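# Move masking tape from closet to desk, then close closet

## Task

Remove the masking tape roll from the closet and set it down on the desk, then close the closet completely. The two other objects must stay on the closet shelves. The robot must not topple or finish leaning, or the task fails. Anything that stays in place only because the robot is holding or pressing it does not count as done.

## Robot and tools

ROBOT. A LinearBot: a base that can drive in any direction, a column about 1.75 m tall, and a carriage that slides up and down it. lift_m sets the carriage height, 0 to 1 m. The carriage carries two identical six-joint arms, left and right, each with a two-finger gripper. Arm bases sit about 0.57 m + lift_m above the floor, 0.27 m ahead of the column and 0.33 m to each side. Carriage parts hang roughly 0.15 m below the arm bases. A hand reaches 0.78 m from its shoulder, but only about 0.38 m below its arm base. A hand is about 0.16 m long and 0.1 m wide (0.14 m when open). Parked arm joints 1 to 6 are 0, 0.05, 0.05, 1.45, 0, 0; parked, the robot is about 0.95 m wide and 0.7 m long. Cameras: carriage_camera is fixed on the carriage, facing forward and tilted about 20 degrees down; left_wrist_camera and right_wrist_camera look out past each hand's fingertips.

FRAMES. Base frame: origin on the floor below the base centre, x forward, y left, z up. left_hand and right_hand report, in this frame, the midpoint between that hand's finger pads, plus quat_wxyz; the hand's z axis runs along the fingers and the fingers open along its y axis. A hand pointing straight up with joints 1, 5 and 6 at 0 reads (1, 0, 0, 0). base_odometry is measured from the base frame at the start; it counts wheel rotation, so slip looks like motion. Heading is positive to the left, -3.142 to 3.142.

execute_actions. Argument actions: a list holding one action, or empty (empty just returns state and images). An action may have base, joints, or both; their motions begin together. base takes exactly one key, each a relative move from where the base last reported itself: translate_m (metres, forward positive, -2 to 2), strafe_m (metres, left positive, -2 to 2), rotate_rad (radians, counter-clockwise positive, -6.3 to 6.3). joints is a set of absolute targets keyed by name: lift_m 0 to 1 m; for each arm (left_ and right_ prefixes) joint1_rad -2.617 to 3.054 (spin about vertical, 0 forward, positive left); joint2_rad 0 to 3.141 (shoulder: 0 upper arm level pointing back, 1.57 vertical, 3.14 level pointing forward); joint3_rad 0 to 3.141 (elbow: 0 folded, 3.14 straight); joint4_rad -1.57 to 1.57 (wrist pitch, positive lifts the fingertips); joint5_rad -1.57 to 1.57 (wrist yaw, positive swings fingertips to the RIGHT, opposite to joint1); joint6_rad -2.094 to 2.094 (roll about the finger axis, positive clockwise looking from the forearm); gripper_m 0 to 0.093 (pad gap in metres). Anything left out may keep driving toward its earlier target. An unknown key or out-of-range number rejects the whole call. Argument cameras: list from carriage_camera, left_wrist_camera, right_wrist_camera, all; omitted or null means all, [] means none. Arm joints move up to 1.8 rad/s (1 to 3) and 2.7 rad/s (4 to 6).

wait: seconds, 0 to 10; nothing new is commanded. zoom_image: camera plus region [x0, y0, x1, y1] in pixels of that camera's latest full image (origin top-left, up to 504 by 504). read_manual: only returns licence text. finished_scene: scene number (1 or 2); ends the scene permanently and reports success, so the goal must already hold with the robot letting go.

RESULTS. Each result gives joint_positions, hand poses, base_odometry, images (the pictures line lists their camera order) and, if images are included, any changed camera calibration. base_status and joint_status tell how the last accepted action ended: done; off_target (stopped short, may still push); contact_stop or time_out (target dropped, holds where it stopped). A base done can hide a stop of a millimetre or two. A holding gripper usually reads off_target. 'joint command not followed' means a self-collision check refused that arm's targets (grippers still move); such joints show not_followed and the targets may be retried every action. To escape, move only the refused arm away, then the other in a later call. on_its_own describes uncommanded behaviour; its 'held at' is a target, not a position. motor_effort is percent of maximum, positive toward higher joint values, bracketed value is the action's peak; readings carry a fixed per-motor bias and noise. A lift effort that keeps dropping while lowering means a hand or load is resting on something. drive_wheels staying higher at rest than after free driving means the base is pressing something. Joint torques are raw drive outputs with offsets and friction. ARM HIT means an arm struck the robot hard. MOTOR HOT appears from 75 °C; at 90 °C the arm halts for 10 s; at 100 °C that arm goes limp and drops. A heat halt shows limit_stop_at_motor_heat; resend the target. Stretched arms heat even when empty.

HAZARDS. Hand readings drift, more at long reach; a level hand sags 10 to 17 cm under 1 kg, and a fully extended arm may not lift 1 kg. Gripper force is about 45 to 60 N per pad. Arms have no contact stop: blocked, they keep pushing and then snap to target. The base stops on contact, but late, and may roll up to 0.3 m after an arm touch; arms are not watched during turns. After a blocked drive, back off about 0.2 m (or undo the turn), again if still pressing. The base can slide under a table edge until the column strikes it; reversing into such an edge can tip the robot. Tipping is likeliest with a high carriage, outstretched arms, loads, pulling or sudden stops; about 1.5 kg per hand with both arms forward can topple it, and only images reveal a lean. Never let the arms collide or press each other. Avoid drops, slips, slams and heavy pushes. The simulation keeps running between calls while the robot holds its last command, and loose objects may occasionally be nudged.

Each tool is called after "Call:" in YAML: its name, and indented under it one key for each argument.

## Session

Call:
execute_actions:
  actions: []

Scene clock: 0.00 s.
Joint torques (N m, as the arm reports them, + toward a larger angle): no reading
base_odometry: x=+0.000 y=+0.000 heading=+0.000 (m, m, rad; odometry frame)
base_status: not commanded
joint_positions: lift_m=+0.302 left_joint1_rad=-0.005 left_joint2_rad=+0.037 left_joint3_rad=+0.062 left_joint4_rad=+1.417 left_joint5_rad=-0.032 left_joint6_rad=-0.036 left_gripper_m=+0.094 right_joint1_rad=-0.017 right_joint2_rad=+0.045 right_joint3_rad=+0.044 right_joint4_rad=+1.489 right_joint5_rad=-0.035 right_joint6_rad=-0.023 right_gripper_m=+0.095
joint_status: not commanded
motor_effort: lift_m=+18 drive_wheels=+2 (%)
left_hand: x=+0.3154 y=+0.3482 z=+1.3176 quat_wxyz=(+0.998, -0.017, +0.064, -0.019) (m; base frame)
right_hand: x=+0.3062 y=-0.3372 z=+1.3145 quat_wxyz=(+0.999, -0.018, +0.042, -0.019) (m; base frame)
pictures: carriage_camera, left_wrist_camera, right_wrist_camera
Images, in order (width x height): carriage_camera 504x504, left_wrist_camera 504x504, right_wrist_camera 504x504.

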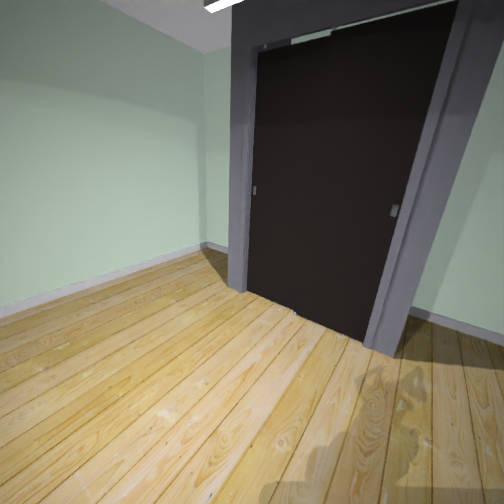

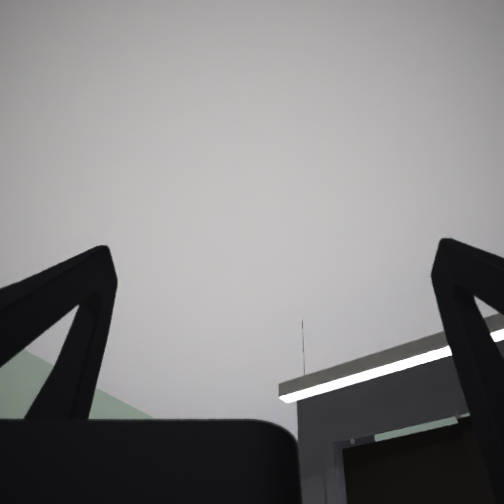

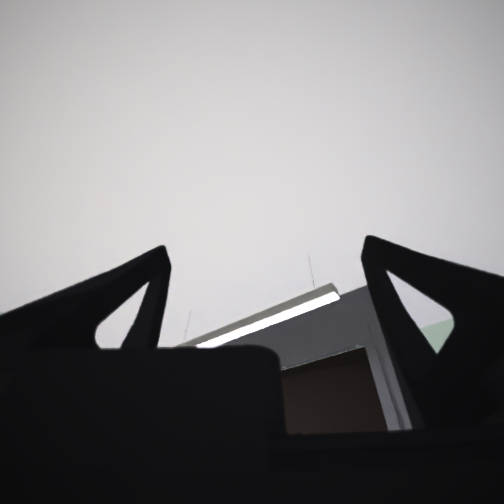

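Call:
zoom_image:
  camera: "carriage_camera"
  region: [220, 150, 440, 370]

Call:
zoom_image:
  camera: "carriage_camera"
  region: [220, 0, 480, 120]

Region (220, 150, 440, 370) of carriage_camera's 504x504 image, scaled by 2.291, with more detail than that image has.

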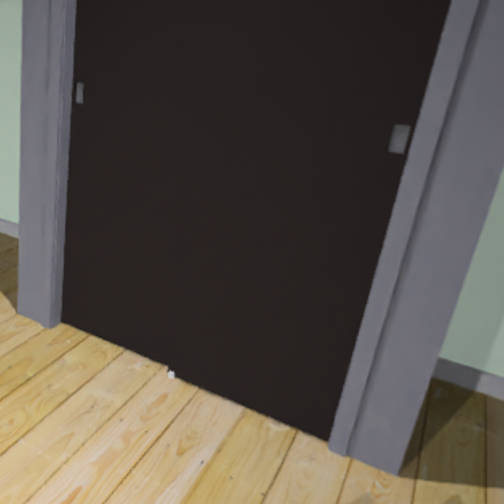

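Region (220, 0, 480, 120) of carriage_camera's 504x504 image, scaled by 1.938, with more detail than that image has; it fills the top 233 rows of this view, and the rest is white.

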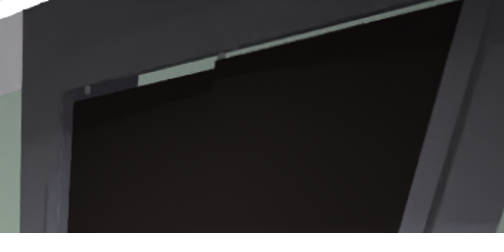

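Call:
execute_actions:
  actions:
    - {"base":{"rotate_rad":-0.61},"joints":{"left_joint4_rad":0.0,"left_joint5_rad":-1.5,"right_joint4_rad":0.0,"right_joint5_rad":1.5}}

Scene clock: 21.00 s.
Joint torques (N m, as the arm reports them, + toward a larger angle): left_arm=[-0.08  2.2   7.45  1.64 -0.11  0.06] | right_arm=[0.24 3.31 8.51 1.66 0.02 0.02]
base_odometry: x=+0.000 y=+0.000 heading=-0.610 (m, m, rad; odometry frame)
base_status: done
joint_positions: lift_m=+0.302 left_joint1_rad=-0.005 left_joint2_rad=+0.037 left_joint3_rad=+0.062 left_joint4_rad=+0.006 left_joint5_rad=-1.489 left_joint6_rad=-0.036 left_gripper_m=+0.094 right_joint1_rad=-0.017 right_joint2_rad=+0.045 right_joint3_rad=+0.044 right_joint4_rad=+0.002 right_joint5_rad=+1.498 right_joint6_rad=-0.023 right_gripper_m=+0.095
joint_status: all done
motor_effort: lift_m=+18(18) drive_wheels=+6(12) (%)
left_hand: x=+0.3727 y=+0.5137 z=+1.0766 quat_wxyz=(+0.538, -0.494, +0.504, +0.461) (m; base frame)
right_hand: x=+0.3692 y=-0.5157 z=+1.0695 quat_wxyz=(+0.508, +0.480, +0.520, -0.492) (m; base frame)
pictures: carriage_camera, left_wrist_camera, right_wrist_camera
camera_calibration (this result's frames):
left_wrist_camera: T_world_to_cam=[[0.996194, -0.0833364, 0.0255436, -0.350646], [-0.026735, -0.57107, -0.820466, 1.19921], [0.0829619, 0.816661, -0.571124, 0.284458], [0, 0, 0, 1]] pos_world=[0.357773, 0.423305, 1.15533]
right_wrist_camera: T_world_to_cam=[[-0.997441, -0.0657969, -0.0279658, 0.370285], [-0.0169019, 0.597095, -0.801993, 1.178], [0.0694669, -0.799468, -0.596679, 0.327806], [0, 0, 0, 1]] pos_world=[0.366477, -0.416944, 1.1507]
Images, in order (width x height): carriage_camera 504x504, left_wrist_camera 504x504, right_wrist_camera 504x504.

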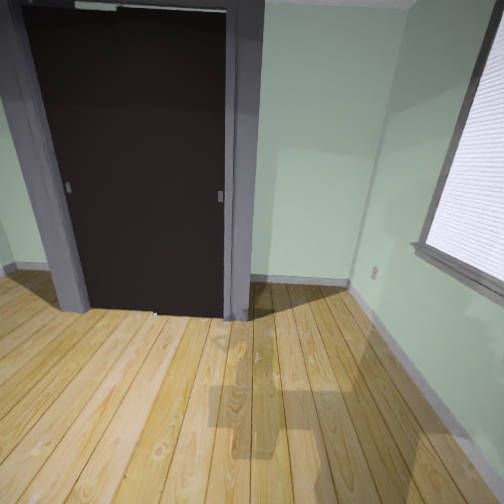

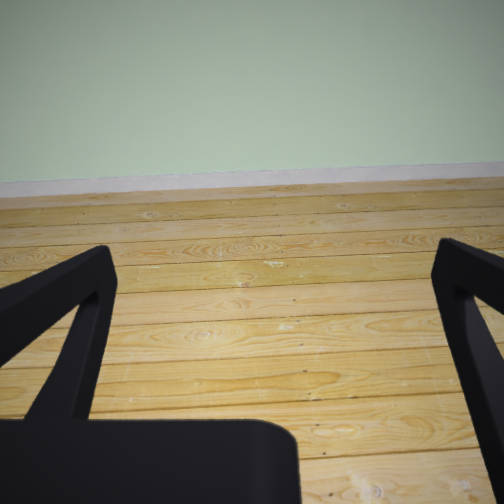

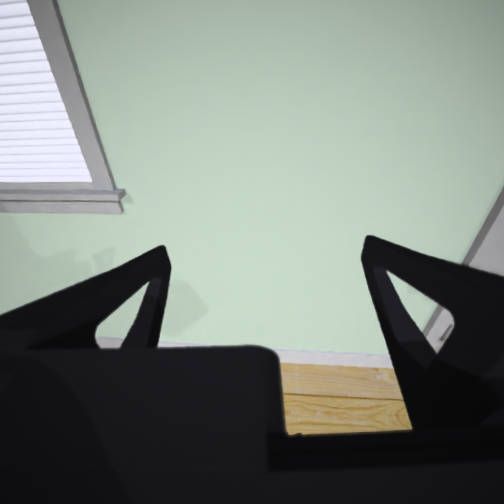

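Call:
zoom_image:
  camera: "carriage_camera"
  region: [40, 170, 270, 340]

Region (40, 170, 270, 340) of carriage_camera's 504x504 image, scaled by 2.191, with more detail than that image has; it fills the top 373 rows of this view, and the rest is white.

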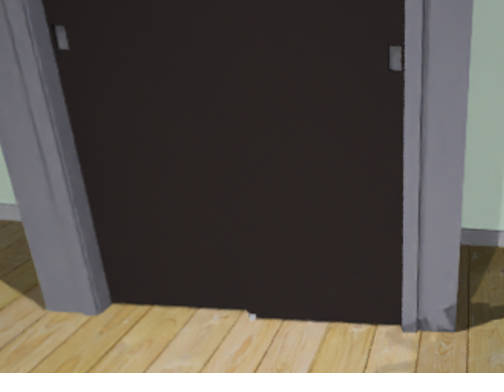

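Call:
execute_actions:
  actions:
    - {"base":{"strafe_m":0.55},"joints":{"left_joint4_rad":1.45,"left_joint5_rad":0,"right_joint4_rad":0.0,"right_joint5_rad":0}}
  cameras: []

Call:
execute_actions:
  actions:
    - {"base":{"translate_m":1.05}}

Scene clock: 46.80 s.
Joint torques (N m, as the arm reports them, + toward a larger angle): left_arm=[ 0.06  3.53  5.91 -0.06  0.15  0.02] | right_arm=[ 0.2   2.49  9.33  2.48 -0.09  0.03]
base_odometry: x=+0.316 y=+0.450 heading=-0.611 (m, m, rad; odometry frame)
base_status: done
joint_positions: lift_m=+0.302 left_joint1_rad=-0.005 left_joint2_rad=+0.037 left_joint3_rad=+0.062 left_joint4_rad=+1.445 left_joint5_rad=-0.007 left_joint6_rad=-0.036 left_gripper_m=+0.094 right_joint1_rad=-0.017 right_joint2_rad=+0.045 right_joint3_rad=+0.044 right_joint4_rad=+0.001 right_joint5_rad=+0.004 right_joint6_rad=-0.023 right_gripper_m=+0.095
joint_status: all done
motor_effort: lift_m=+18(18) drive_wheels=+5(14) (%)
left_hand: x=+0.3085 y=+0.3440 z=+1.3184 quat_wxyz=(+0.999, -0.004, +0.050, -0.020) (m; base frame)
right_hand: x=+0.5314 y=-0.3477 z=+1.0694 quat_wxyz=(+0.707, -0.001, +0.707, -0.016) (m; base frame)
pictures: none
No camera images: the call's "cameras" was empty. Leave "cameras" out to get every camera's image.

Scene clock: 51.30 s.
Joint torques (N m, as the arm reports them, + toward a larger angle): left_arm=[ 0.08  3.58  5.96 -0.11  0.12  0.05] | right_arm=[ 0.28  2.69  9.35  2.48 -0.12  0.02]
base_odometry: x=+1.177 y=-0.151 heading=-0.610 (m, m, rad; odometry frame)
base_status: done
joint_positions: lift_m=+0.302 left_joint1_rad=-0.005 left_joint2_rad=+0.037 left_joint3_rad=+0.062 left_joint4_rad=+1.448 left_joint5_rad=-0.007 left_joint6_rad=-0.036 left_gripper_m=+0.094 right_joint1_rad=-0.017 right_joint2_rad=+0.045 right_joint3_rad=+0.044 right_joint4_rad=-0.001 right_joint5_rad=+0.003 right_joint6_rad=-0.023 right_gripper_m=+0.095
joint_status: not commanded
motor_effort: lift_m=+18(18) drive_wheels=+4(14) (%)
left_hand: x=+0.3077 y=+0.3439 z=+1.3185 quat_wxyz=(+0.999, -0.004, +0.049, -0.020) (m; base frame)
right_hand: x=+0.5314 y=-0.3476 z=+1.0688 quat_wxyz=(+0.706, -0.001, +0.708, -0.015) (m; base frame)
pictures: carriage_camera, left_wrist_camera, right_wrist_camera
camera_calibration (this result's frames):
carriage_camera: T_world_to_cam=[[0.0130433, -0.998044, 0.0611319, -0.0832193], [-0.357447, -0.0617512, -0.93189, 1.28139], [0.933842, -0.00969653, -0.357553, 0.277779], [0, 0, 0, 1]] pos_world=[0.199713, -0.00123578, 1.29852]
left_wrist_camera: T_world_to_cam=[[0.00104333, -0.999947, 0.010232, 0.33539], [0.759501, -0.00586359, -0.65048, 0.638599], [0.650506, 0.00844985, 0.759454, -1.0844], [0, 0, 0, 1]] pos_world=[0.220045, 0.348279, 1.23552]
right_wrist_camera: T_world_to_cam=[[-0.0103849, -0.999545, -0.0283214, -0.30552], [-0.599033, 0.0288969, -0.800203, 1.18968], [0.800657, 0.00865546, -0.599061, 0.345461], [0, 0, 0, 1]] pos_world=[0.432887, -0.342749, 1.15028]
Images, in order (width x height): carriage_camera 504x504, left_wrist_camera 504x504, right_wrist_camera 504x504.

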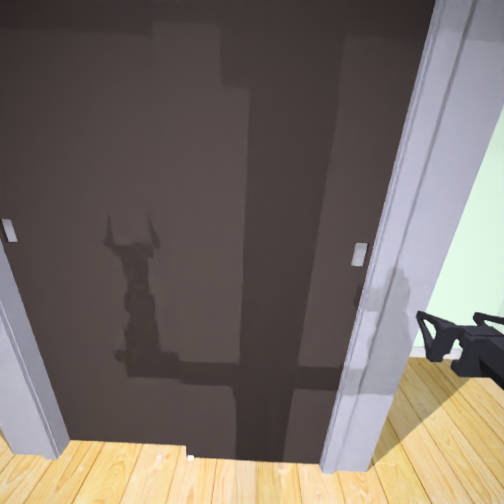

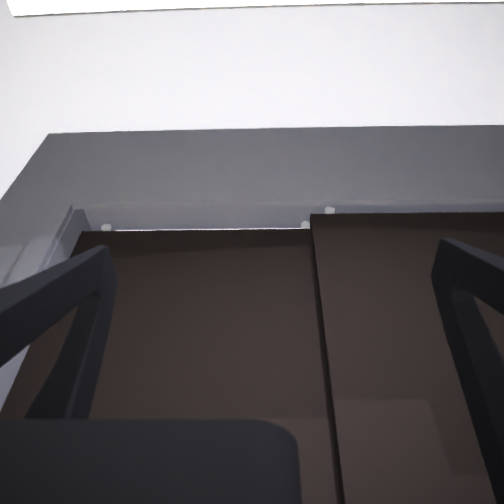

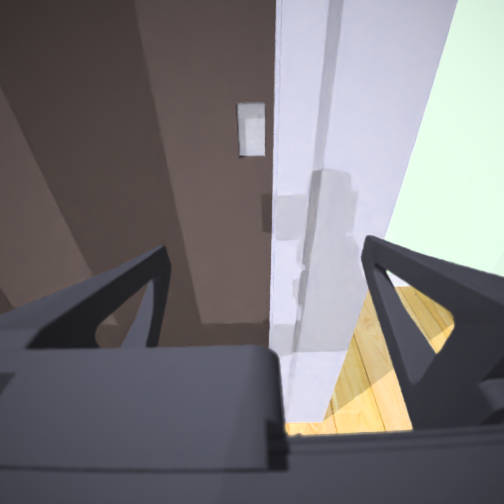

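Call:
zoom_image:
  camera: "right_wrist_camera"
  region: [200, 80, 310, 190]

Call:
zoom_image:
  camera: "carriage_camera"
  region: [320, 220, 400, 300]

Region (200, 80, 310, 190) of right_wrist_camera's 504x504 image, scaled by 4.582, with more detail than that image has.

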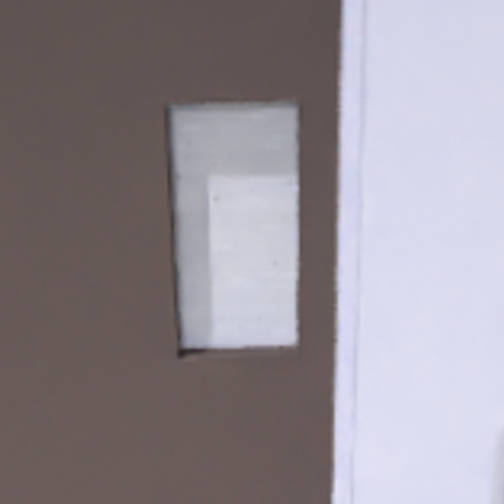

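Region (320, 220, 400, 300) of carriage_camera's 504x504 image, scaled by 6.300, with more detail than that image has.

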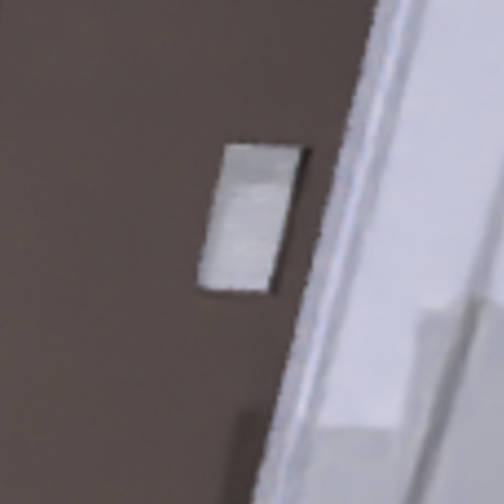

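Call:
zoom_image:
  camera: "carriage_camera"
  region: [30, 400, 400, 504]

Region (30, 400, 400, 504) of carriage_camera's 504x504 image, scaled by 1.362, with more detail than that image has; it fills the top 142 rows of this view, and the rest is white.

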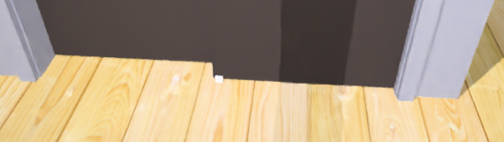

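Call:
execute_actions:
  actions:
    - {"base":{"translate_m":0.29},"joints":{"right_gripper_m":0.0,"lift_m":0.28}}
  cameras: ["carriage_camera","right_wrist_camera"]

Scene clock: 89.37 s.
Joint torques (N m, as the arm reports them, + toward a larger angle): left_arm=[-0.02  3.58  5.97 -0.17  0.15  0.04] | right_arm=[ 0.37  2.47  9.29  2.53 -0.07  0.  ]
base_odometry: x=+1.415 y=-0.316 heading=-0.609 (m, m, rad; odometry frame)
base_status: done
joint_positions: lift_m=+0.280 left_joint1_rad=-0.005 left_joint2_rad=+0.037 left_joint3_rad=+0.062 left_joint4_rad=+1.451 left_joint5_rad=-0.007 left_joint6_rad=-0.036 left_gripper_m=+0.094 right_joint1_rad=-0.017 right_joint2_rad=+0.045 right_joint3_rad=+0.044 right_joint4_rad=-0.009 right_joint5_rad=+0.003 right_joint6_rad=-0.023 right_gripper_m=+0.001
joint_status: all done
motor_effort: lift_m=+19(21) drive_wheels=+5(12) (%)
left_hand: x=+0.3071 y=+0.3439 z=+1.2966 quat_wxyz=(+0.999, -0.004, +0.047, -0.020) (m; base frame)
right_hand: x=+0.5313 y=-0.3475 z=+1.0448 quat_wxyz=(+0.703, -0.001, +0.711, -0.015) (m; base frame)
pictures: carriage_camera, right_wrist_camera
camera_calibration (this result's frames):
carriage_camera: T_world_to_cam=[[0.0130433, -0.998044, 0.0611319, -0.081878], [-0.357447, -0.0617512, -0.93189, 1.26094], [0.933842, -0.00969653, -0.357553, 0.269933], [0, 0, 0, 1]] pos_world=[0.199713, -0.00123578, 1.27658]
right_wrist_camera: T_world_to_cam=[[-0.0102415, -0.999545, -0.02838, -0.30615], [-0.605738, 0.0287829, -0.795144, 1.16869], [0.795599, 0.00904739, -0.605757, 0.340911], [0, 0, 0, 1]] pos_world=[0.433559, -0.342733, 1.1271]
Images, in order (width x height): carriage_camera 504x504, right_wrist_camera 504x504.

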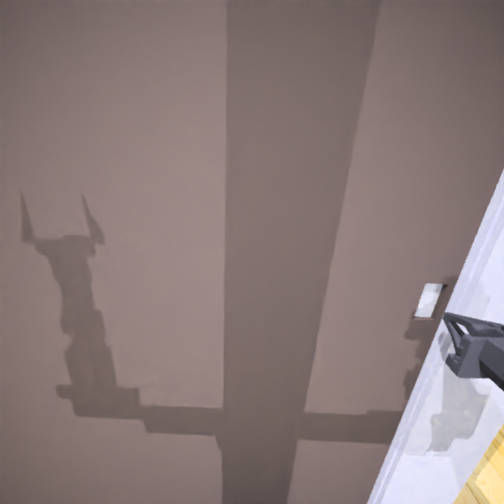

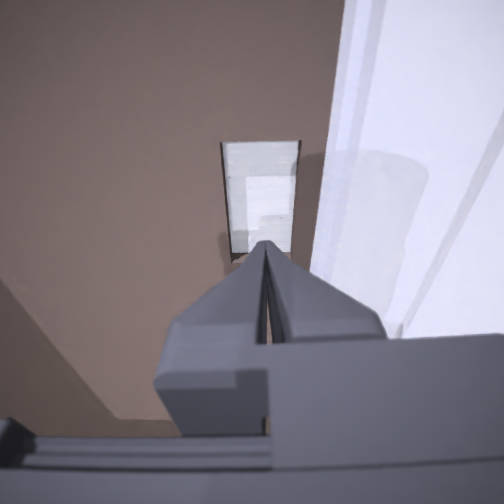

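Call:
execute_actions:
  actions:
    - {"base":{"translate_m":0.035}}
  cameras: ["carriage_camera","right_wrist_camera"]

Scene clock: 99.07 s.
Joint torques (N m, as the arm reports them, + toward a larger angle): left_arm=[ 0.06  3.57  5.92 -0.18  0.15  0.04] | right_arm=[ 0.3   2.67  9.25  2.57 -0.01  0.1 ]
base_odometry: x=+1.444 y=-0.336 heading=-0.608 (m, m, rad; odometry frame)
base_status: done
joint_positions: lift_m=+0.280 left_joint1_rad=-0.005 left_joint2_rad=+0.037 left_joint3_rad=+0.062 left_joint4_rad=+1.451 left_joint5_rad=-0.007 left_joint6_rad=-0.036 left_gripper_m=+0.094 right_joint1_rad=-0.017 right_joint2_rad=+0.045 right_joint3_rad=+0.044 right_joint4_rad=-0.009 right_joint5_rad=+0.002 right_joint6_rad=-0.023 right_gripper_m=+0.001
joint_status: not commanded
motor_effort: lift_m=+19(19) drive_wheels=+4(9) (%)
left_hand: x=+0.3071 y=+0.3439 z=+1.2966 quat_wxyz=(+0.999, -0.004, +0.047, -0.020) (m; base frame)
right_hand: x=+0.5314 y=-0.3474 z=+1.0449 quat_wxyz=(+0.703, -0.001, +0.711, -0.015) (m; base frame)
pictures: carriage_camera, right_wrist_camera
camera_calibration (this result's frames):
carriage_camera: T_world_to_cam=[[0.0130433, -0.998044, 0.0611319, -0.0818783], [-0.357447, -0.0617512, -0.93189, 1.26095], [0.933842, -0.00969653, -0.357553, 0.269935], [0, 0, 0, 1]] pos_world=[0.199713, -0.00123578, 1.27658]
right_wrist_camera: T_world_to_cam=[[-0.00984937, -0.999549, -0.0283816, -0.306289], [-0.605445, 0.0285502, -0.795375, 1.16878], [0.795826, 0.00934959, -0.605453, 0.340635], [0, 0, 0, 1]] pos_world=[0.433528, -0.342705, 1.12716]
Images, in order (width x height): carriage_camera 504x504, right_wrist_camera 504x504.

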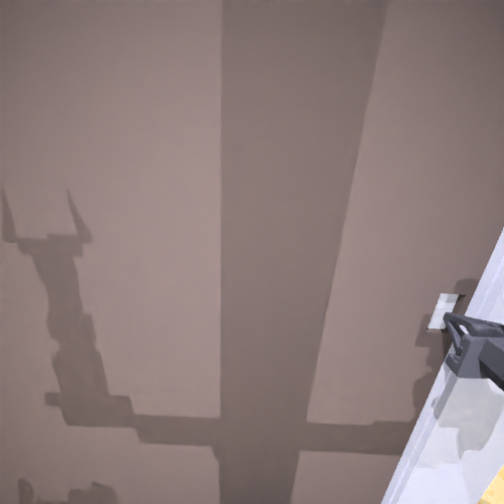

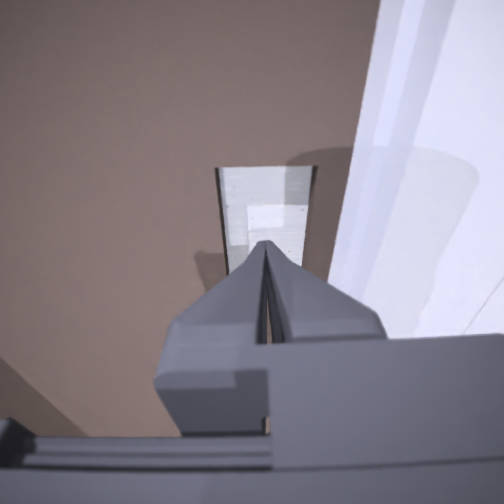

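Call:
zoom_image:
  camera: "carriage_camera"
  region: [410, 270, 500, 360]

Call:
zoom_image:
  camera: "right_wrist_camera"
  region: [190, 150, 340, 300]

Region (410, 270, 500, 360) of carriage_camera's 504x504 image, scaled by 5.600, with more detail than that image has.

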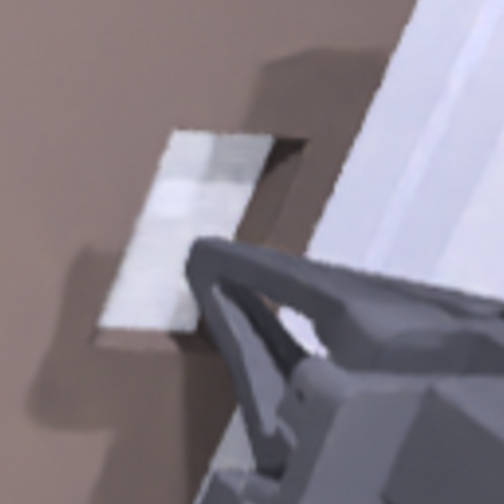

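Region (190, 150, 340, 300) of right_wrist_camera's 504x504 image, scaled by 3.360, with more detail than that image has.

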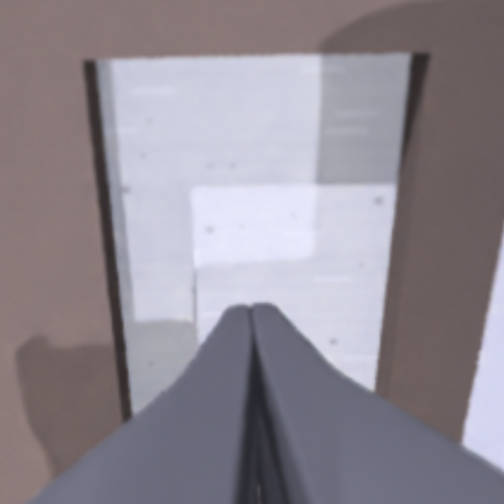

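Call:
execute_actions:
  actions:
    - {"base":{"translate_m":0.012}}
  cameras: ["carriage_camera","right_wrist_camera"]

Call:
zoom_image:
  camera: "carriage_camera"
  region: [410, 270, 500, 360]

Scene clock: 115.67 s.
Joint torques (N m, as the arm reports them, + toward a larger angle): left_arm=[ 0.1   3.62  6.1  -0.15  0.15  0.03] | right_arm=[ 0.09  2.64  9.17  2.51 -0.06  0.07]
base_odometry: x=+1.454 y=-0.343 heading=-0.608 (m, m, rad; odometry frame)
base_status: done
joint_positions: lift_m=+0.280 left_joint1_rad=-0.005 left_joint2_rad=+0.037 left_joint3_rad=+0.062 left_joint4_rad=+1.452 left_joint5_rad=-0.007 left_joint6_rad=-0.036 left_gripper_m=+0.094 right_joint1_rad=-0.017 right_joint2_rad=+0.045 right_joint3_rad=+0.044 right_joint4_rad=-0.008 right_joint5_rad=+0.002 right_joint6_rad=-0.023 right_gripper_m=+0.001
joint_status: not commanded
motor_effort: lift_m=+19(19) drive_wheels=-2(10) (%)
left_hand: x=+0.3068 y=+0.3439 z=+1.2967 quat_wxyz=(+0.999, -0.004, +0.047, -0.020) (m; base frame)
right_hand: x=+0.5314 y=-0.3474 z=+1.0451 quat_wxyz=(+0.703, -0.002, +0.711, -0.015) (m; base frame)
pictures: carriage_camera, right_wrist_camera
camera_calibration (this result's frames):
carriage_camera: T_world_to_cam=[[0.0130433, -0.998044, 0.0611319, -0.0818783], [-0.357447, -0.0617512, -0.93189, 1.26095], [0.933842, -0.00969653, -0.357553, 0.269935], [0, 0, 0, 1]] pos_world=[0.199713, -0.00123578, 1.27658]
right_wrist_camera: T_world_to_cam=[[-0.00944644, -0.999553, -0.0283801, -0.306435], [-0.604849, 0.0283123, -0.795837, 1.16901], [0.796284, 0.00964786, -0.604846, 0.339971], [0, 0, 0, 1]] pos_world=[0.433466, -0.342676, 1.12727]
Images, in order (width x height): carriage_camera 504x504, right_wrist_camera 504x504.

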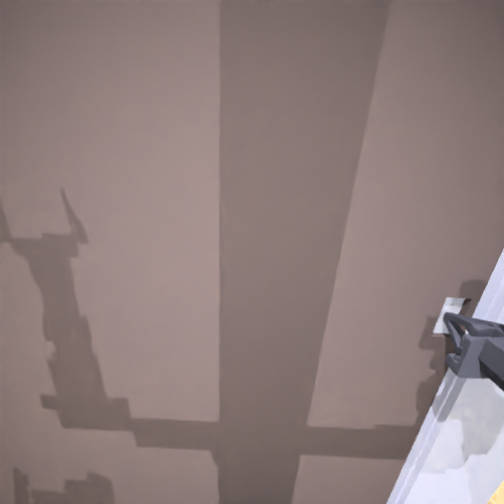

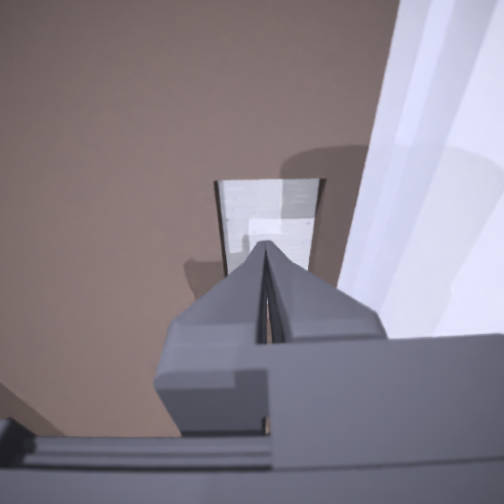

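Region (410, 270, 500, 360) of carriage_camera's 504x504 image, scaled by 5.600, with more detail than that image has.

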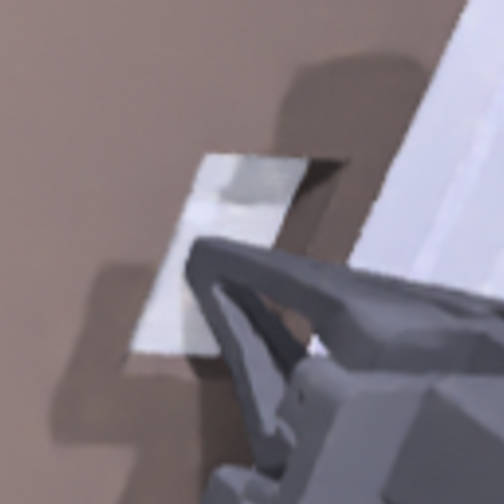

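Call:
execute_actions:
  actions:
    - {"base":{"strafe_m":0.08}}
  cameras: ["carriage_camera","right_wrist_camera"]

Scene clock: 120.17 s.
Joint torques (N m, as the arm reports them, + toward a larger angle): left_arm=[ 0.01  3.58  5.97 -0.12  0.12  0.03] | right_arm=[ 0.77  2.71  9.31  2.52 -0.14  0.04]
base_odometry: x=+1.487 y=-0.296 heading=-0.609 (m, m, rad; odometry frame)
base_status: strafe_m contact_stop (by the wheels' count: +0.057 of +0.080)
joint_positions: lift_m=+0.280 left_joint1_rad=-0.005 left_joint2_rad=+0.037 left_joint3_rad=+0.062 left_joint4_rad=+1.452 left_joint5_rad=-0.007 left_joint6_rad=-0.036 left_gripper_m=+0.094 right_joint1_rad=-0.026 right_joint2_rad=+0.045 right_joint3_rad=+0.044 right_joint4_rad=-0.009 right_joint5_rad=+0.007 right_joint6_rad=-0.023 right_gripper_m=+0.001
joint_status: not commanded
motor_effort: lift_m=+18(19) drive_wheels=+2(15) (%)
left_hand: x=+0.3069 y=+0.3439 z=+1.2967 quat_wxyz=(+0.999, -0.004, +0.047, -0.020) (m; base frame)
right_hand: x=+0.5313 y=-0.3505 z=+1.0449 quat_wxyz=(+0.703, +0.004, +0.711, -0.020) (m; base frame)
pictures: carriage_camera, right_wrist_camera
camera_calibration (this result's frames):
carriage_camera: T_world_to_cam=[[0.0130433, -0.998044, 0.0611319, -0.0818798], [-0.357447, -0.0617512, -0.93189, 1.26097], [0.933842, -0.00969653, -0.357553, 0.269944], [0, 0, 0, 1]] pos_world=[0.199713, -0.00123578, 1.27661]
right_wrist_camera: T_world_to_cam=[[-0.0239559, -0.999312, -0.028327, -0.301883], [-0.604983, 0.037049, -0.795376, 1.17157], [0.795878, -0.00191657, -0.605454, 0.336766], [0, 0, 0, 1]] pos_world=[0.433526, -0.344435, 1.12719]
Images, in order (width x height): carriage_camera 504x504, right_wrist_camera 504x504.

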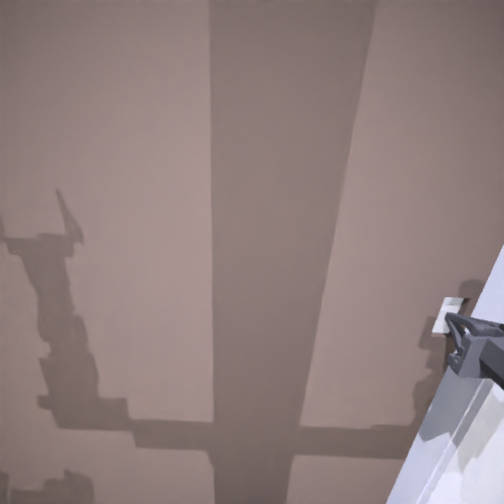

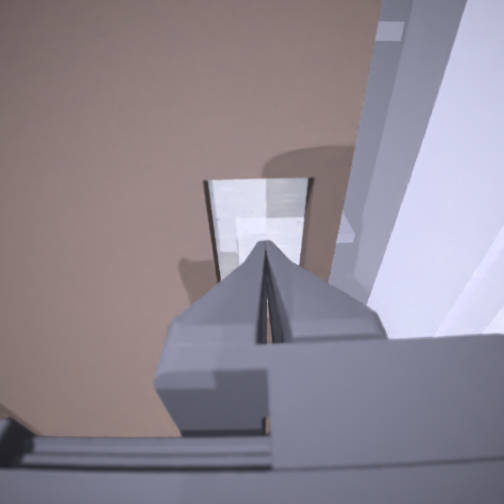

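Call:
execute_actions:
  actions:
    - {"base":{"strafe_m":0.44},"joints":{"right_joint1_rad":-0.017}}
  cameras: ["carriage_camera","right_wrist_camera"]

Scene clock: 124.40 s.
Joint torques (N m, as the arm reports them, + toward a larger angle): left_arm=[-0.04  3.57  6.01 -0.17  0.15  0.05] | right_arm=[ 0.8   2.65  9.34  2.56 -0.1   0.06]
base_odometry: x=+1.523 y=-0.247 heading=-0.609 (m, m, rad; odometry frame)
base_status: strafe_m contact_stop (by the wheels' count: +0.061 of +0.440)
joint_positions: lift_m=+0.280 left_joint1_rad=-0.005 left_joint2_rad=+0.037 left_joint3_rad=+0.062 left_joint4_rad=+1.452 left_joint5_rad=-0.007 left_joint6_rad=-0.036 left_gripper_m=+0.094 right_joint1_rad=-0.025 right_joint2_rad=+0.045 right_joint3_rad=+0.044 right_joint4_rad=-0.009 right_joint5_rad=+0.006 right_joint6_rad=-0.023 right_gripper_m=+0.001
joint_status: all done
motor_effort: lift_m=+18(19) drive_wheels=-1(12) (%)
left_hand: x=+0.3067 y=+0.3439 z=+1.2967 quat_wxyz=(+0.999, -0.004, +0.047, -0.020) (m; base frame)
right_hand: x=+0.5313 y=-0.3502 z=+1.0448 quat_wxyz=(+0.703, +0.003, +0.711, -0.019) (m; base frame)
pictures: carriage_camera, right_wrist_camera
camera_calibration (this result's frames):
carriage_camera: T_world_to_cam=[[0.0130433, -0.998044, 0.0611319, -0.0818801], [-0.357447, -0.0617512, -0.93189, 1.26097], [0.933842, -0.00969653, -0.357553, 0.269946], [0, 0, 0, 1]] pos_world=[0.199713, -0.00123578, 1.27661]
right_wrist_camera: T_world_to_cam=[[-0.0220607, -0.999355, -0.0283409, -0.302508], [-0.605356, 0.0359128, -0.795145, 1.17105], [0.795649, -0.000385087, -0.605757, 0.337678], [0, 0, 0, 1]] pos_world=[0.433557, -0.344238, 1.12713]
Images, in order (width x height): carriage_camera 504x504, right_wrist_camera 504x504.

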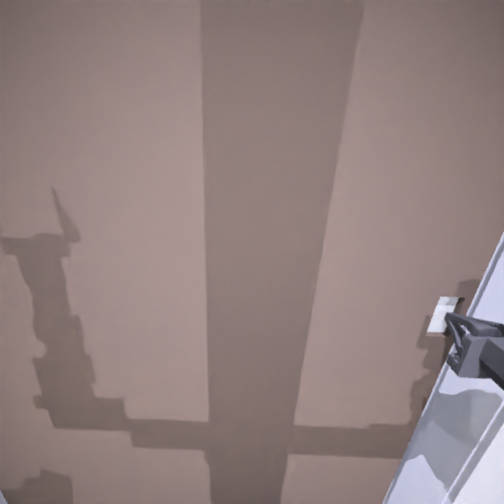

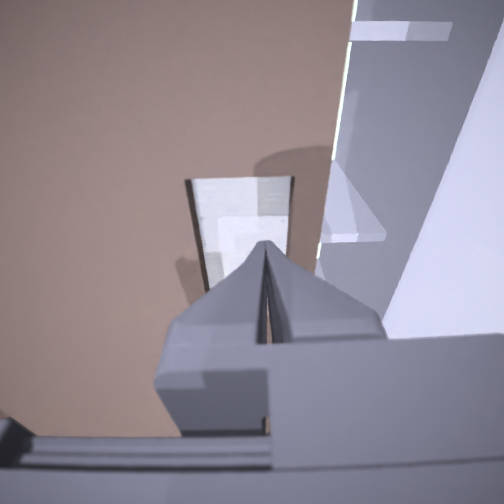

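Call:
execute_actions:
  actions:
    - {"base":{"strafe_m":0.03}}
  cameras: ["right_wrist_camera"]

Call:
execute_actions:
  actions:
    - {"base":{"strafe_m":0.36},"joints":{"right_joint1_rad":0.01,"left_joint6_rad":0.3}}
  cameras: ["carriage_camera","right_wrist_camera"]

Scene clock: 132.57 s.
Joint torques (N m, as the arm reports them, + toward a larger angle): left_arm=[-0.07  3.55  5.97 -0.17  0.12  0.02] | right_arm=[ 0.9   2.53  9.46  2.54 -0.24  0.05]
base_odometry: x=+1.540 y=-0.223 heading=-0.610 (m, m, rad; odometry frame)
base_status: done
joint_positions: lift_m=+0.280 left_joint1_rad=-0.005 left_joint2_rad=+0.037 left_joint3_rad=+0.062 left_joint4_rad=+1.452 left_joint5_rad=-0.007 left_joint6_rad=-0.036 left_gripper_m=+0.094 right_joint1_rad=-0.025 right_joint2_rad=+0.045 right_joint3_rad=+0.044 right_joint4_rad=-0.009 right_joint5_rad=+0.023 right_joint6_rad=-0.023 right_gripper_m=+0.001
joint_status: not commanded
motor_effort: lift_m=+18(18) drive_wheels=+2(8) (%)
left_hand: x=+0.3067 y=+0.3439 z=+1.2967 quat_wxyz=(+0.999, -0.004, +0.047, -0.020) (m; base frame)
right_hand: x=+0.5312 y=-0.3530 z=+1.0448 quat_wxyz=(+0.703, +0.009, +0.711, -0.025) (m; base frame)
pictures: right_wrist_camera
camera_calibration (this result's frames):
right_wrist_camera: T_world_to_cam=[[-0.0388299, -0.998849, -0.0281496, -0.296505], [-0.604673, 0.0459154, -0.795149, 1.17426], [0.795527, -0.0138543, -0.60576, 0.333081], [0, 0, 0, 1]] pos_world=[0.433555, -0.345466, 1.12713]
Images, in order (width x height): right_wrist_camera 504x504.

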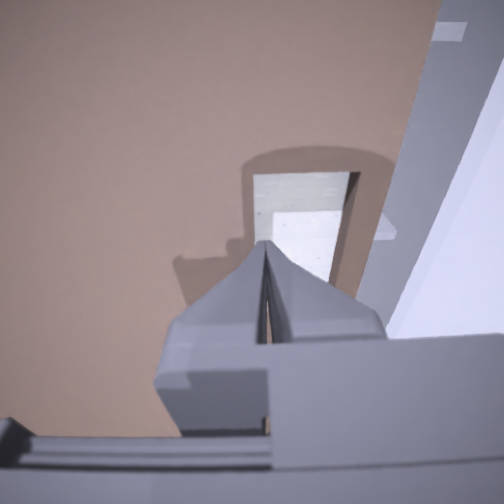

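Scene clock: 135.37 s.
Joint torques (N m, as the arm reports them, + toward a larger angle): left_arm=[ 0.01  3.51  6.06 -0.18  0.11  0.09] | right_arm=[ 0.83  2.6   9.35  2.51 -0.06  0.07]
base_odometry: x=+1.746 y=+0.072 heading=-0.610 (m, m, rad; odometry frame)
base_status: done
joint_positions: lift_m=+0.280 left_joint1_rad=-0.005 left_joint2_rad=+0.037 left_joint3_rad=+0.062 left_joint4_rad=+1.452 left_joint5_rad=-0.007 left_joint6_rad=+0.294 left_gripper_m=+0.094 right_joint1_rad=+0.001 right_joint2_rad=+0.045 right_joint3_rad=+0.044 right_joint4_rad=-0.009 right_joint5_rad=+0.005 right_joint6_rad=-0.023 right_gripper_m=+0.001
joint_status: all done
motor_effort: lift_m=+18(18) drive_wheels=-2(8) (%)
left_hand: x=+0.3067 y=+0.3439 z=+1.2967 quat_wxyz=(+0.989, +0.004, +0.047, +0.144) (m; base frame)
right_hand: x=+0.5314 y=-0.3434 z=+1.0448 quat_wxyz=(+0.703, -0.007, +0.711, -0.010) (m; base frame)
pictures: carriage_camera, right_wrist_camera
camera_calibration (this result's frames):
carriage_camera: T_world_to_cam=[[0.0130433, -0.998044, 0.0611319, -0.0818801], [-0.357447, -0.0617512, -0.93189, 1.26097], [0.933842, -0.00969653, -0.357553, 0.269946], [0, 0, 0, 1]] pos_world=[0.199713, -0.00123578, 1.27661]
right_wrist_camera: T_world_to_cam=[[0.00577395, -0.999581, -0.0283583, -0.310591], [-0.606121, 0.0190572, -0.795144, 1.16549], [0.795352, 0.0217797, -0.605757, 0.345364], [0, 0, 0, 1]] pos_world=[0.433538, -0.340193, 1.12713]
Images, in order (width x height): carriage_camera 504x504, right_wrist_camera 504x504.

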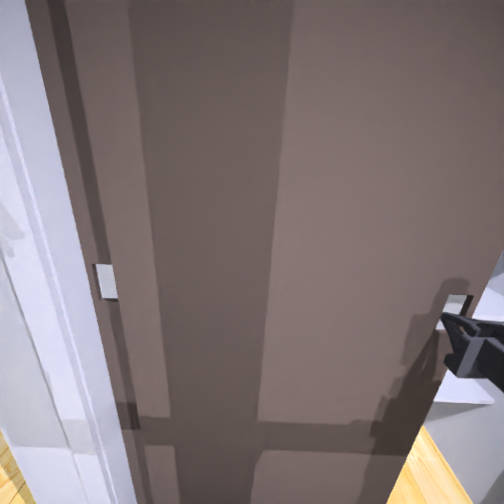

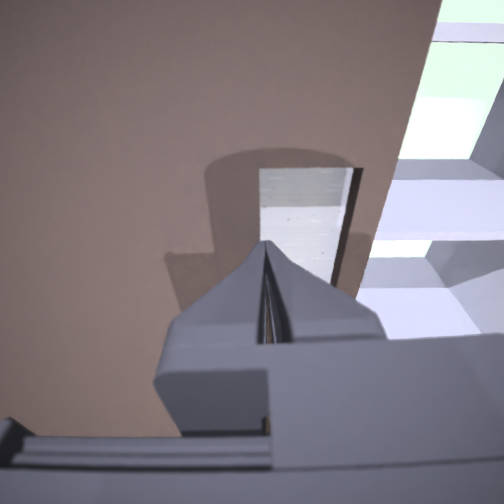

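Call:
execute_actions:
  actions:
    - {"base":{"translate_m":-0.15},"joints":{"left_joint6_rad":0.0}}
  cameras: ["carriage_camera","right_wrist_camera"]

Call:
execute_actions:
  actions:
    - {"base":{"strafe_m":-0.5},"joints":{"right_joint4_rad":1.45}}
  cameras: ["carriage_camera"]

Scene clock: 142.53 s.
Joint torques (N m, as the arm reports them, + toward a larger angle): left_arm=[-0.04  3.55  6.05 -0.17  0.13 -0.03] | right_arm=[ 0.84  2.62  9.3   2.56 -0.09  0.02]
base_odometry: x=+1.624 y=+0.158 heading=-0.610 (m, m, rad; odometry frame)
base_status: done
joint_positions: lift_m=+0.280 left_joint1_rad=-0.005 left_joint2_rad=+0.037 left_joint3_rad=+0.062 left_joint4_rad=+1.452 left_joint5_rad=-0.007 left_joint6_rad=+0.006 left_gripper_m=+0.094 right_joint1_rad=+0.001 right_joint2_rad=+0.045 right_joint3_rad=+0.044 right_joint4_rad=-0.009 right_joint5_rad=+0.005 right_joint6_rad=-0.023 right_gripper_m=+0.001
joint_status: all done
motor_effort: lift_m=+18(18) drive_wheels=+1(7) (%)
left_hand: x=+0.3069 y=+0.3439 z=+1.2967 quat_wxyz=(+0.999, -0.003, +0.047, +0.000) (m; base frame)
right_hand: x=+0.5314 y=-0.3434 z=+1.0448 quat_wxyz=(+0.703, -0.007, +0.711, -0.010) (m; base frame)
pictures: carriage_camera, right_wrist_camera
camera_calibration (this result's frames):
carriage_camera: T_world_to_cam=[[0.0130433, -0.998044, 0.0611319, -0.0818801], [-0.357447, -0.0617512, -0.93189, 1.26097], [0.933842, -0.00969653, -0.357553, 0.269946], [0, 0, 0, 1]] pos_world=[0.199713, -0.00123578, 1.27661]
right_wrist_camera: T_world_to_cam=[[0.00577395, -0.999581, -0.0283583, -0.310591], [-0.606121, 0.0190572, -0.795144, 1.16549], [0.795352, 0.0217797, -0.605757, 0.345364], [0, 0, 0, 1]] pos_world=[0.433538, -0.340193, 1.12713]
Images, in order (width x height): carriage_camera 504x504, right_wrist_camera 504x504.

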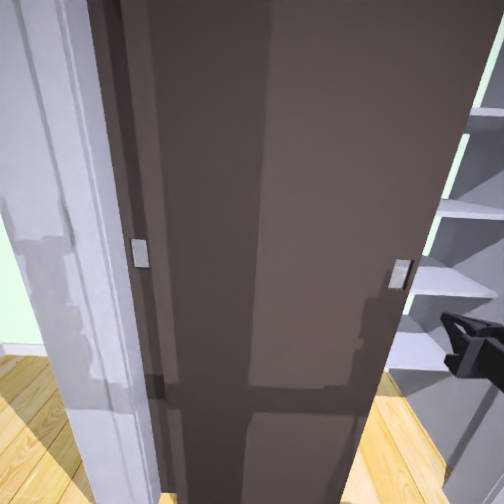

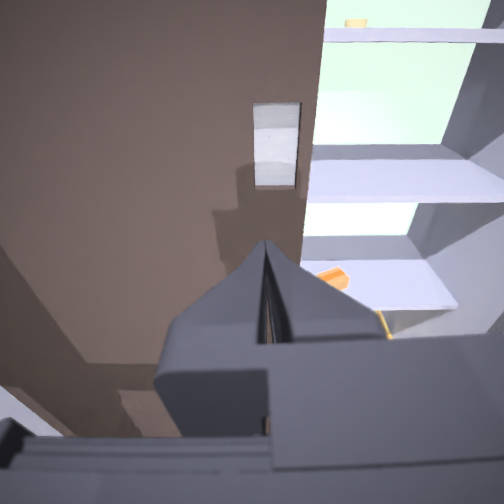

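Scene clock: 145.73 s.
Joint torques (N m, as the arm reports them, + toward a larger angle): left_arm=[-0.23  3.55  6.14 -0.18  0.1  -0.02] | right_arm=[ 0.83  4.97  7.09 -0.14 -0.04  0.08]
base_odometry: x=+1.337 y=-0.251 heading=-0.611 (m, m, rad; odometry frame)
base_status: done
joint_positions: lift_m=+0.280 left_joint1_rad=-0.005 left_joint2_rad=+0.037 left_joint3_rad=+0.062 left_joint4_rad=+1.452 left_joint5_rad=-0.006 left_joint6_rad=+0.006 left_gripper_m=+0.094 right_joint1_rad=+0.001 right_joint2_rad=+0.045 right_joint3_rad=+0.044 right_joint4_rad=+1.447 right_joint5_rad=+0.004 right_joint6_rad=-0.023 right_gripper_m=+0.001
joint_status: all done
motor_effort: lift_m=+18(18) drive_wheels=-2(5) (%)
left_hand: x=+0.3069 y=+0.3438 z=+1.2967 quat_wxyz=(+0.999, -0.003, +0.047, +0.000) (m; base frame)
right_hand: x=+0.3164 y=-0.3435 z=+1.2916 quat_wxyz=(+0.998, +0.001, +0.063, -0.011) (m; base frame)
pictures: carriage_camera
camera_calibration (this result's frames):
carriage_camera: T_world_to_cam=[[0.0130433, -0.998044, 0.0611319, -0.0818801], [-0.357447, -0.0617512, -0.93189, 1.26097], [0.933842, -0.00969653, -0.357553, 0.269946], [0, 0, 0, 1]] pos_world=[0.199713, -0.00123578, 1.27661]
Images, in order (width x height): carriage_camera 504x504.

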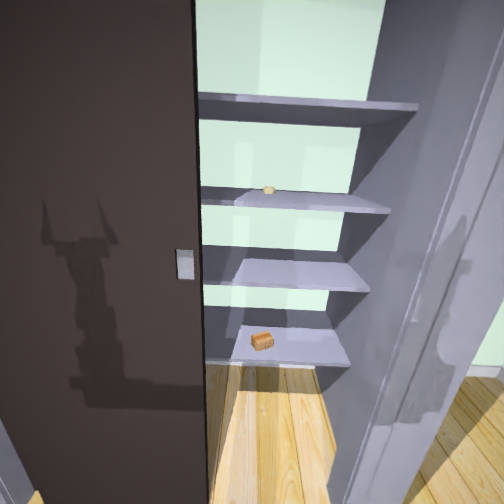

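Call:
zoom_image:
  camera: "carriage_camera"
  region: [220, 160, 320, 230]

Call:
zoom_image:
  camera: "carriage_camera"
  region: [200, 300, 360, 400]

Region (220, 160, 320, 230) of carriage_camera's 504x504 image, scaled by 5.040, with more detail than that image has; it fills the top 353 rows of this view, and the rest is white.

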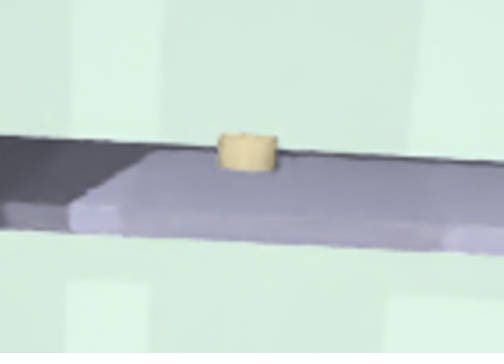

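Region (200, 300, 360, 400) of carriage_camera's 504x504 image, scaled by 3.150, with more detail than that image has; it fills the top 315 rows of this view, and the rest is white.

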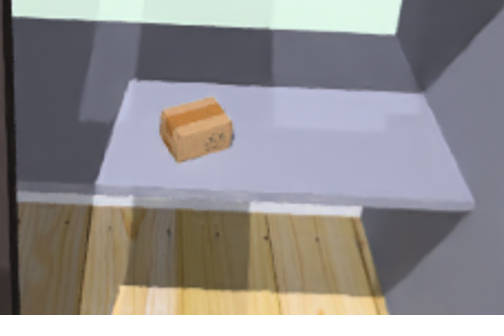

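Call:
execute_actions:
  actions:
    - {"base":{"strafe_m":0.0},"joints":{"lift_m":0.46}}
  cameras: ["carriage_camera"]

Call:
zoom_image:
  camera: "carriage_camera"
  region: [190, 130, 400, 280]

Scene clock: 162.03 s.
Joint torques (N m, as the arm reports them, + toward a larger angle): left_arm=[ 0.02  3.69  5.93 -0.16  0.12 -0.01] | right_arm=[ 0.79  5.09  7.09 -0.11 -0.08  0.05]
base_odometry: x=+1.337 y=-0.251 heading=-0.611 (m, m, rad; odometry frame)
base_status: done
joint_positions: lift_m=+0.460 left_joint1_rad=-0.005 left_joint2_rad=+0.037 left_joint3_rad=+0.062 left_joint4_rad=+1.452 left_joint5_rad=-0.006 left_joint6_rad=+0.006 left_gripper_m=+0.094 right_joint1_rad=+0.001 right_joint2_rad=+0.045 right_joint3_rad=+0.044 right_joint4_rad=+1.448 right_joint5_rad=+0.004 right_joint6_rad=-0.023 right_gripper_m=+0.001
joint_status: all done
motor_effort: lift_m=+18(21) drive_wheels=+2(2) (%)
left_hand: x=+0.3069 y=+0.3438 z=+1.4768 quat_wxyz=(+0.999, -0.003, +0.047, +0.000) (m; base frame)
right_hand: x=+0.3161 y=-0.3435 z=+1.4717 quat_wxyz=(+0.998, +0.001, +0.062, -0.011) (m; base frame)
pictures: carriage_camera
camera_calibration (this result's frames):
carriage_camera: T_world_to_cam=[[0.0130433, -0.998044, 0.0611319, -0.0928876], [-0.357447, -0.0617512, -0.93189, 1.42877], [0.933842, -0.00969653, -0.357553, 0.334327], [0, 0, 0, 1]] pos_world=[0.199713, -0.00123578, 1.45668]
Images, in order (width x height): carriage_camera 504x504.

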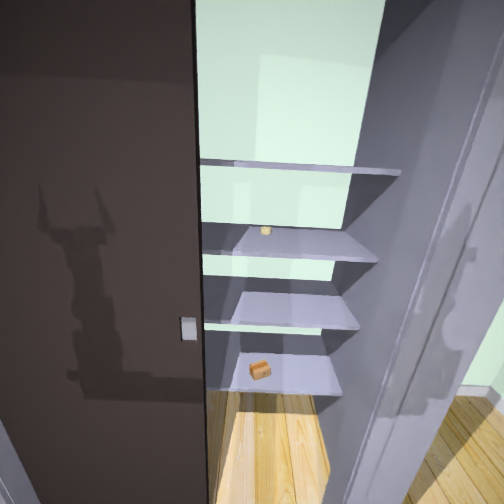

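Region (190, 130, 400, 280) of carriage_camera's 504x504 image, scaled by 2.400, with more detail than that image has; it fills the top 360 rows of this view, and the rest is white.

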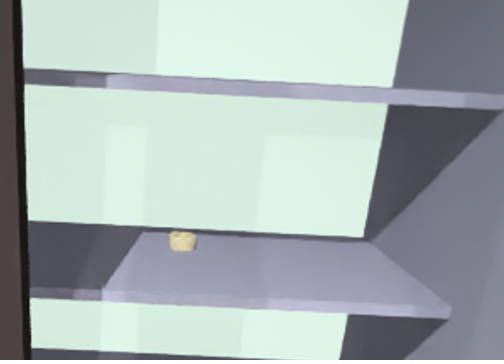

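Call:
zoom_image:
  camera: "carriage_camera"
  region: [245, 215, 285, 245]

Region (245, 215, 285, 245) of carriage_camera's 504x504 image, scaled by 12.600, with more detail than that image has; it fills the top 378 rows of this view, and the rest is white.

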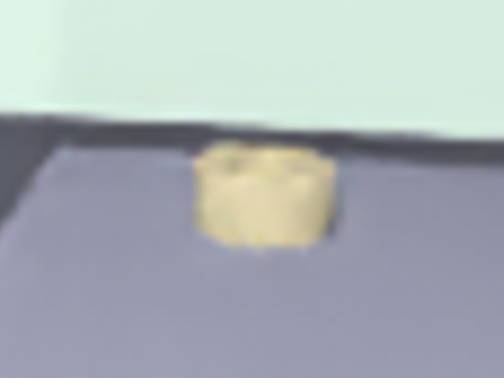

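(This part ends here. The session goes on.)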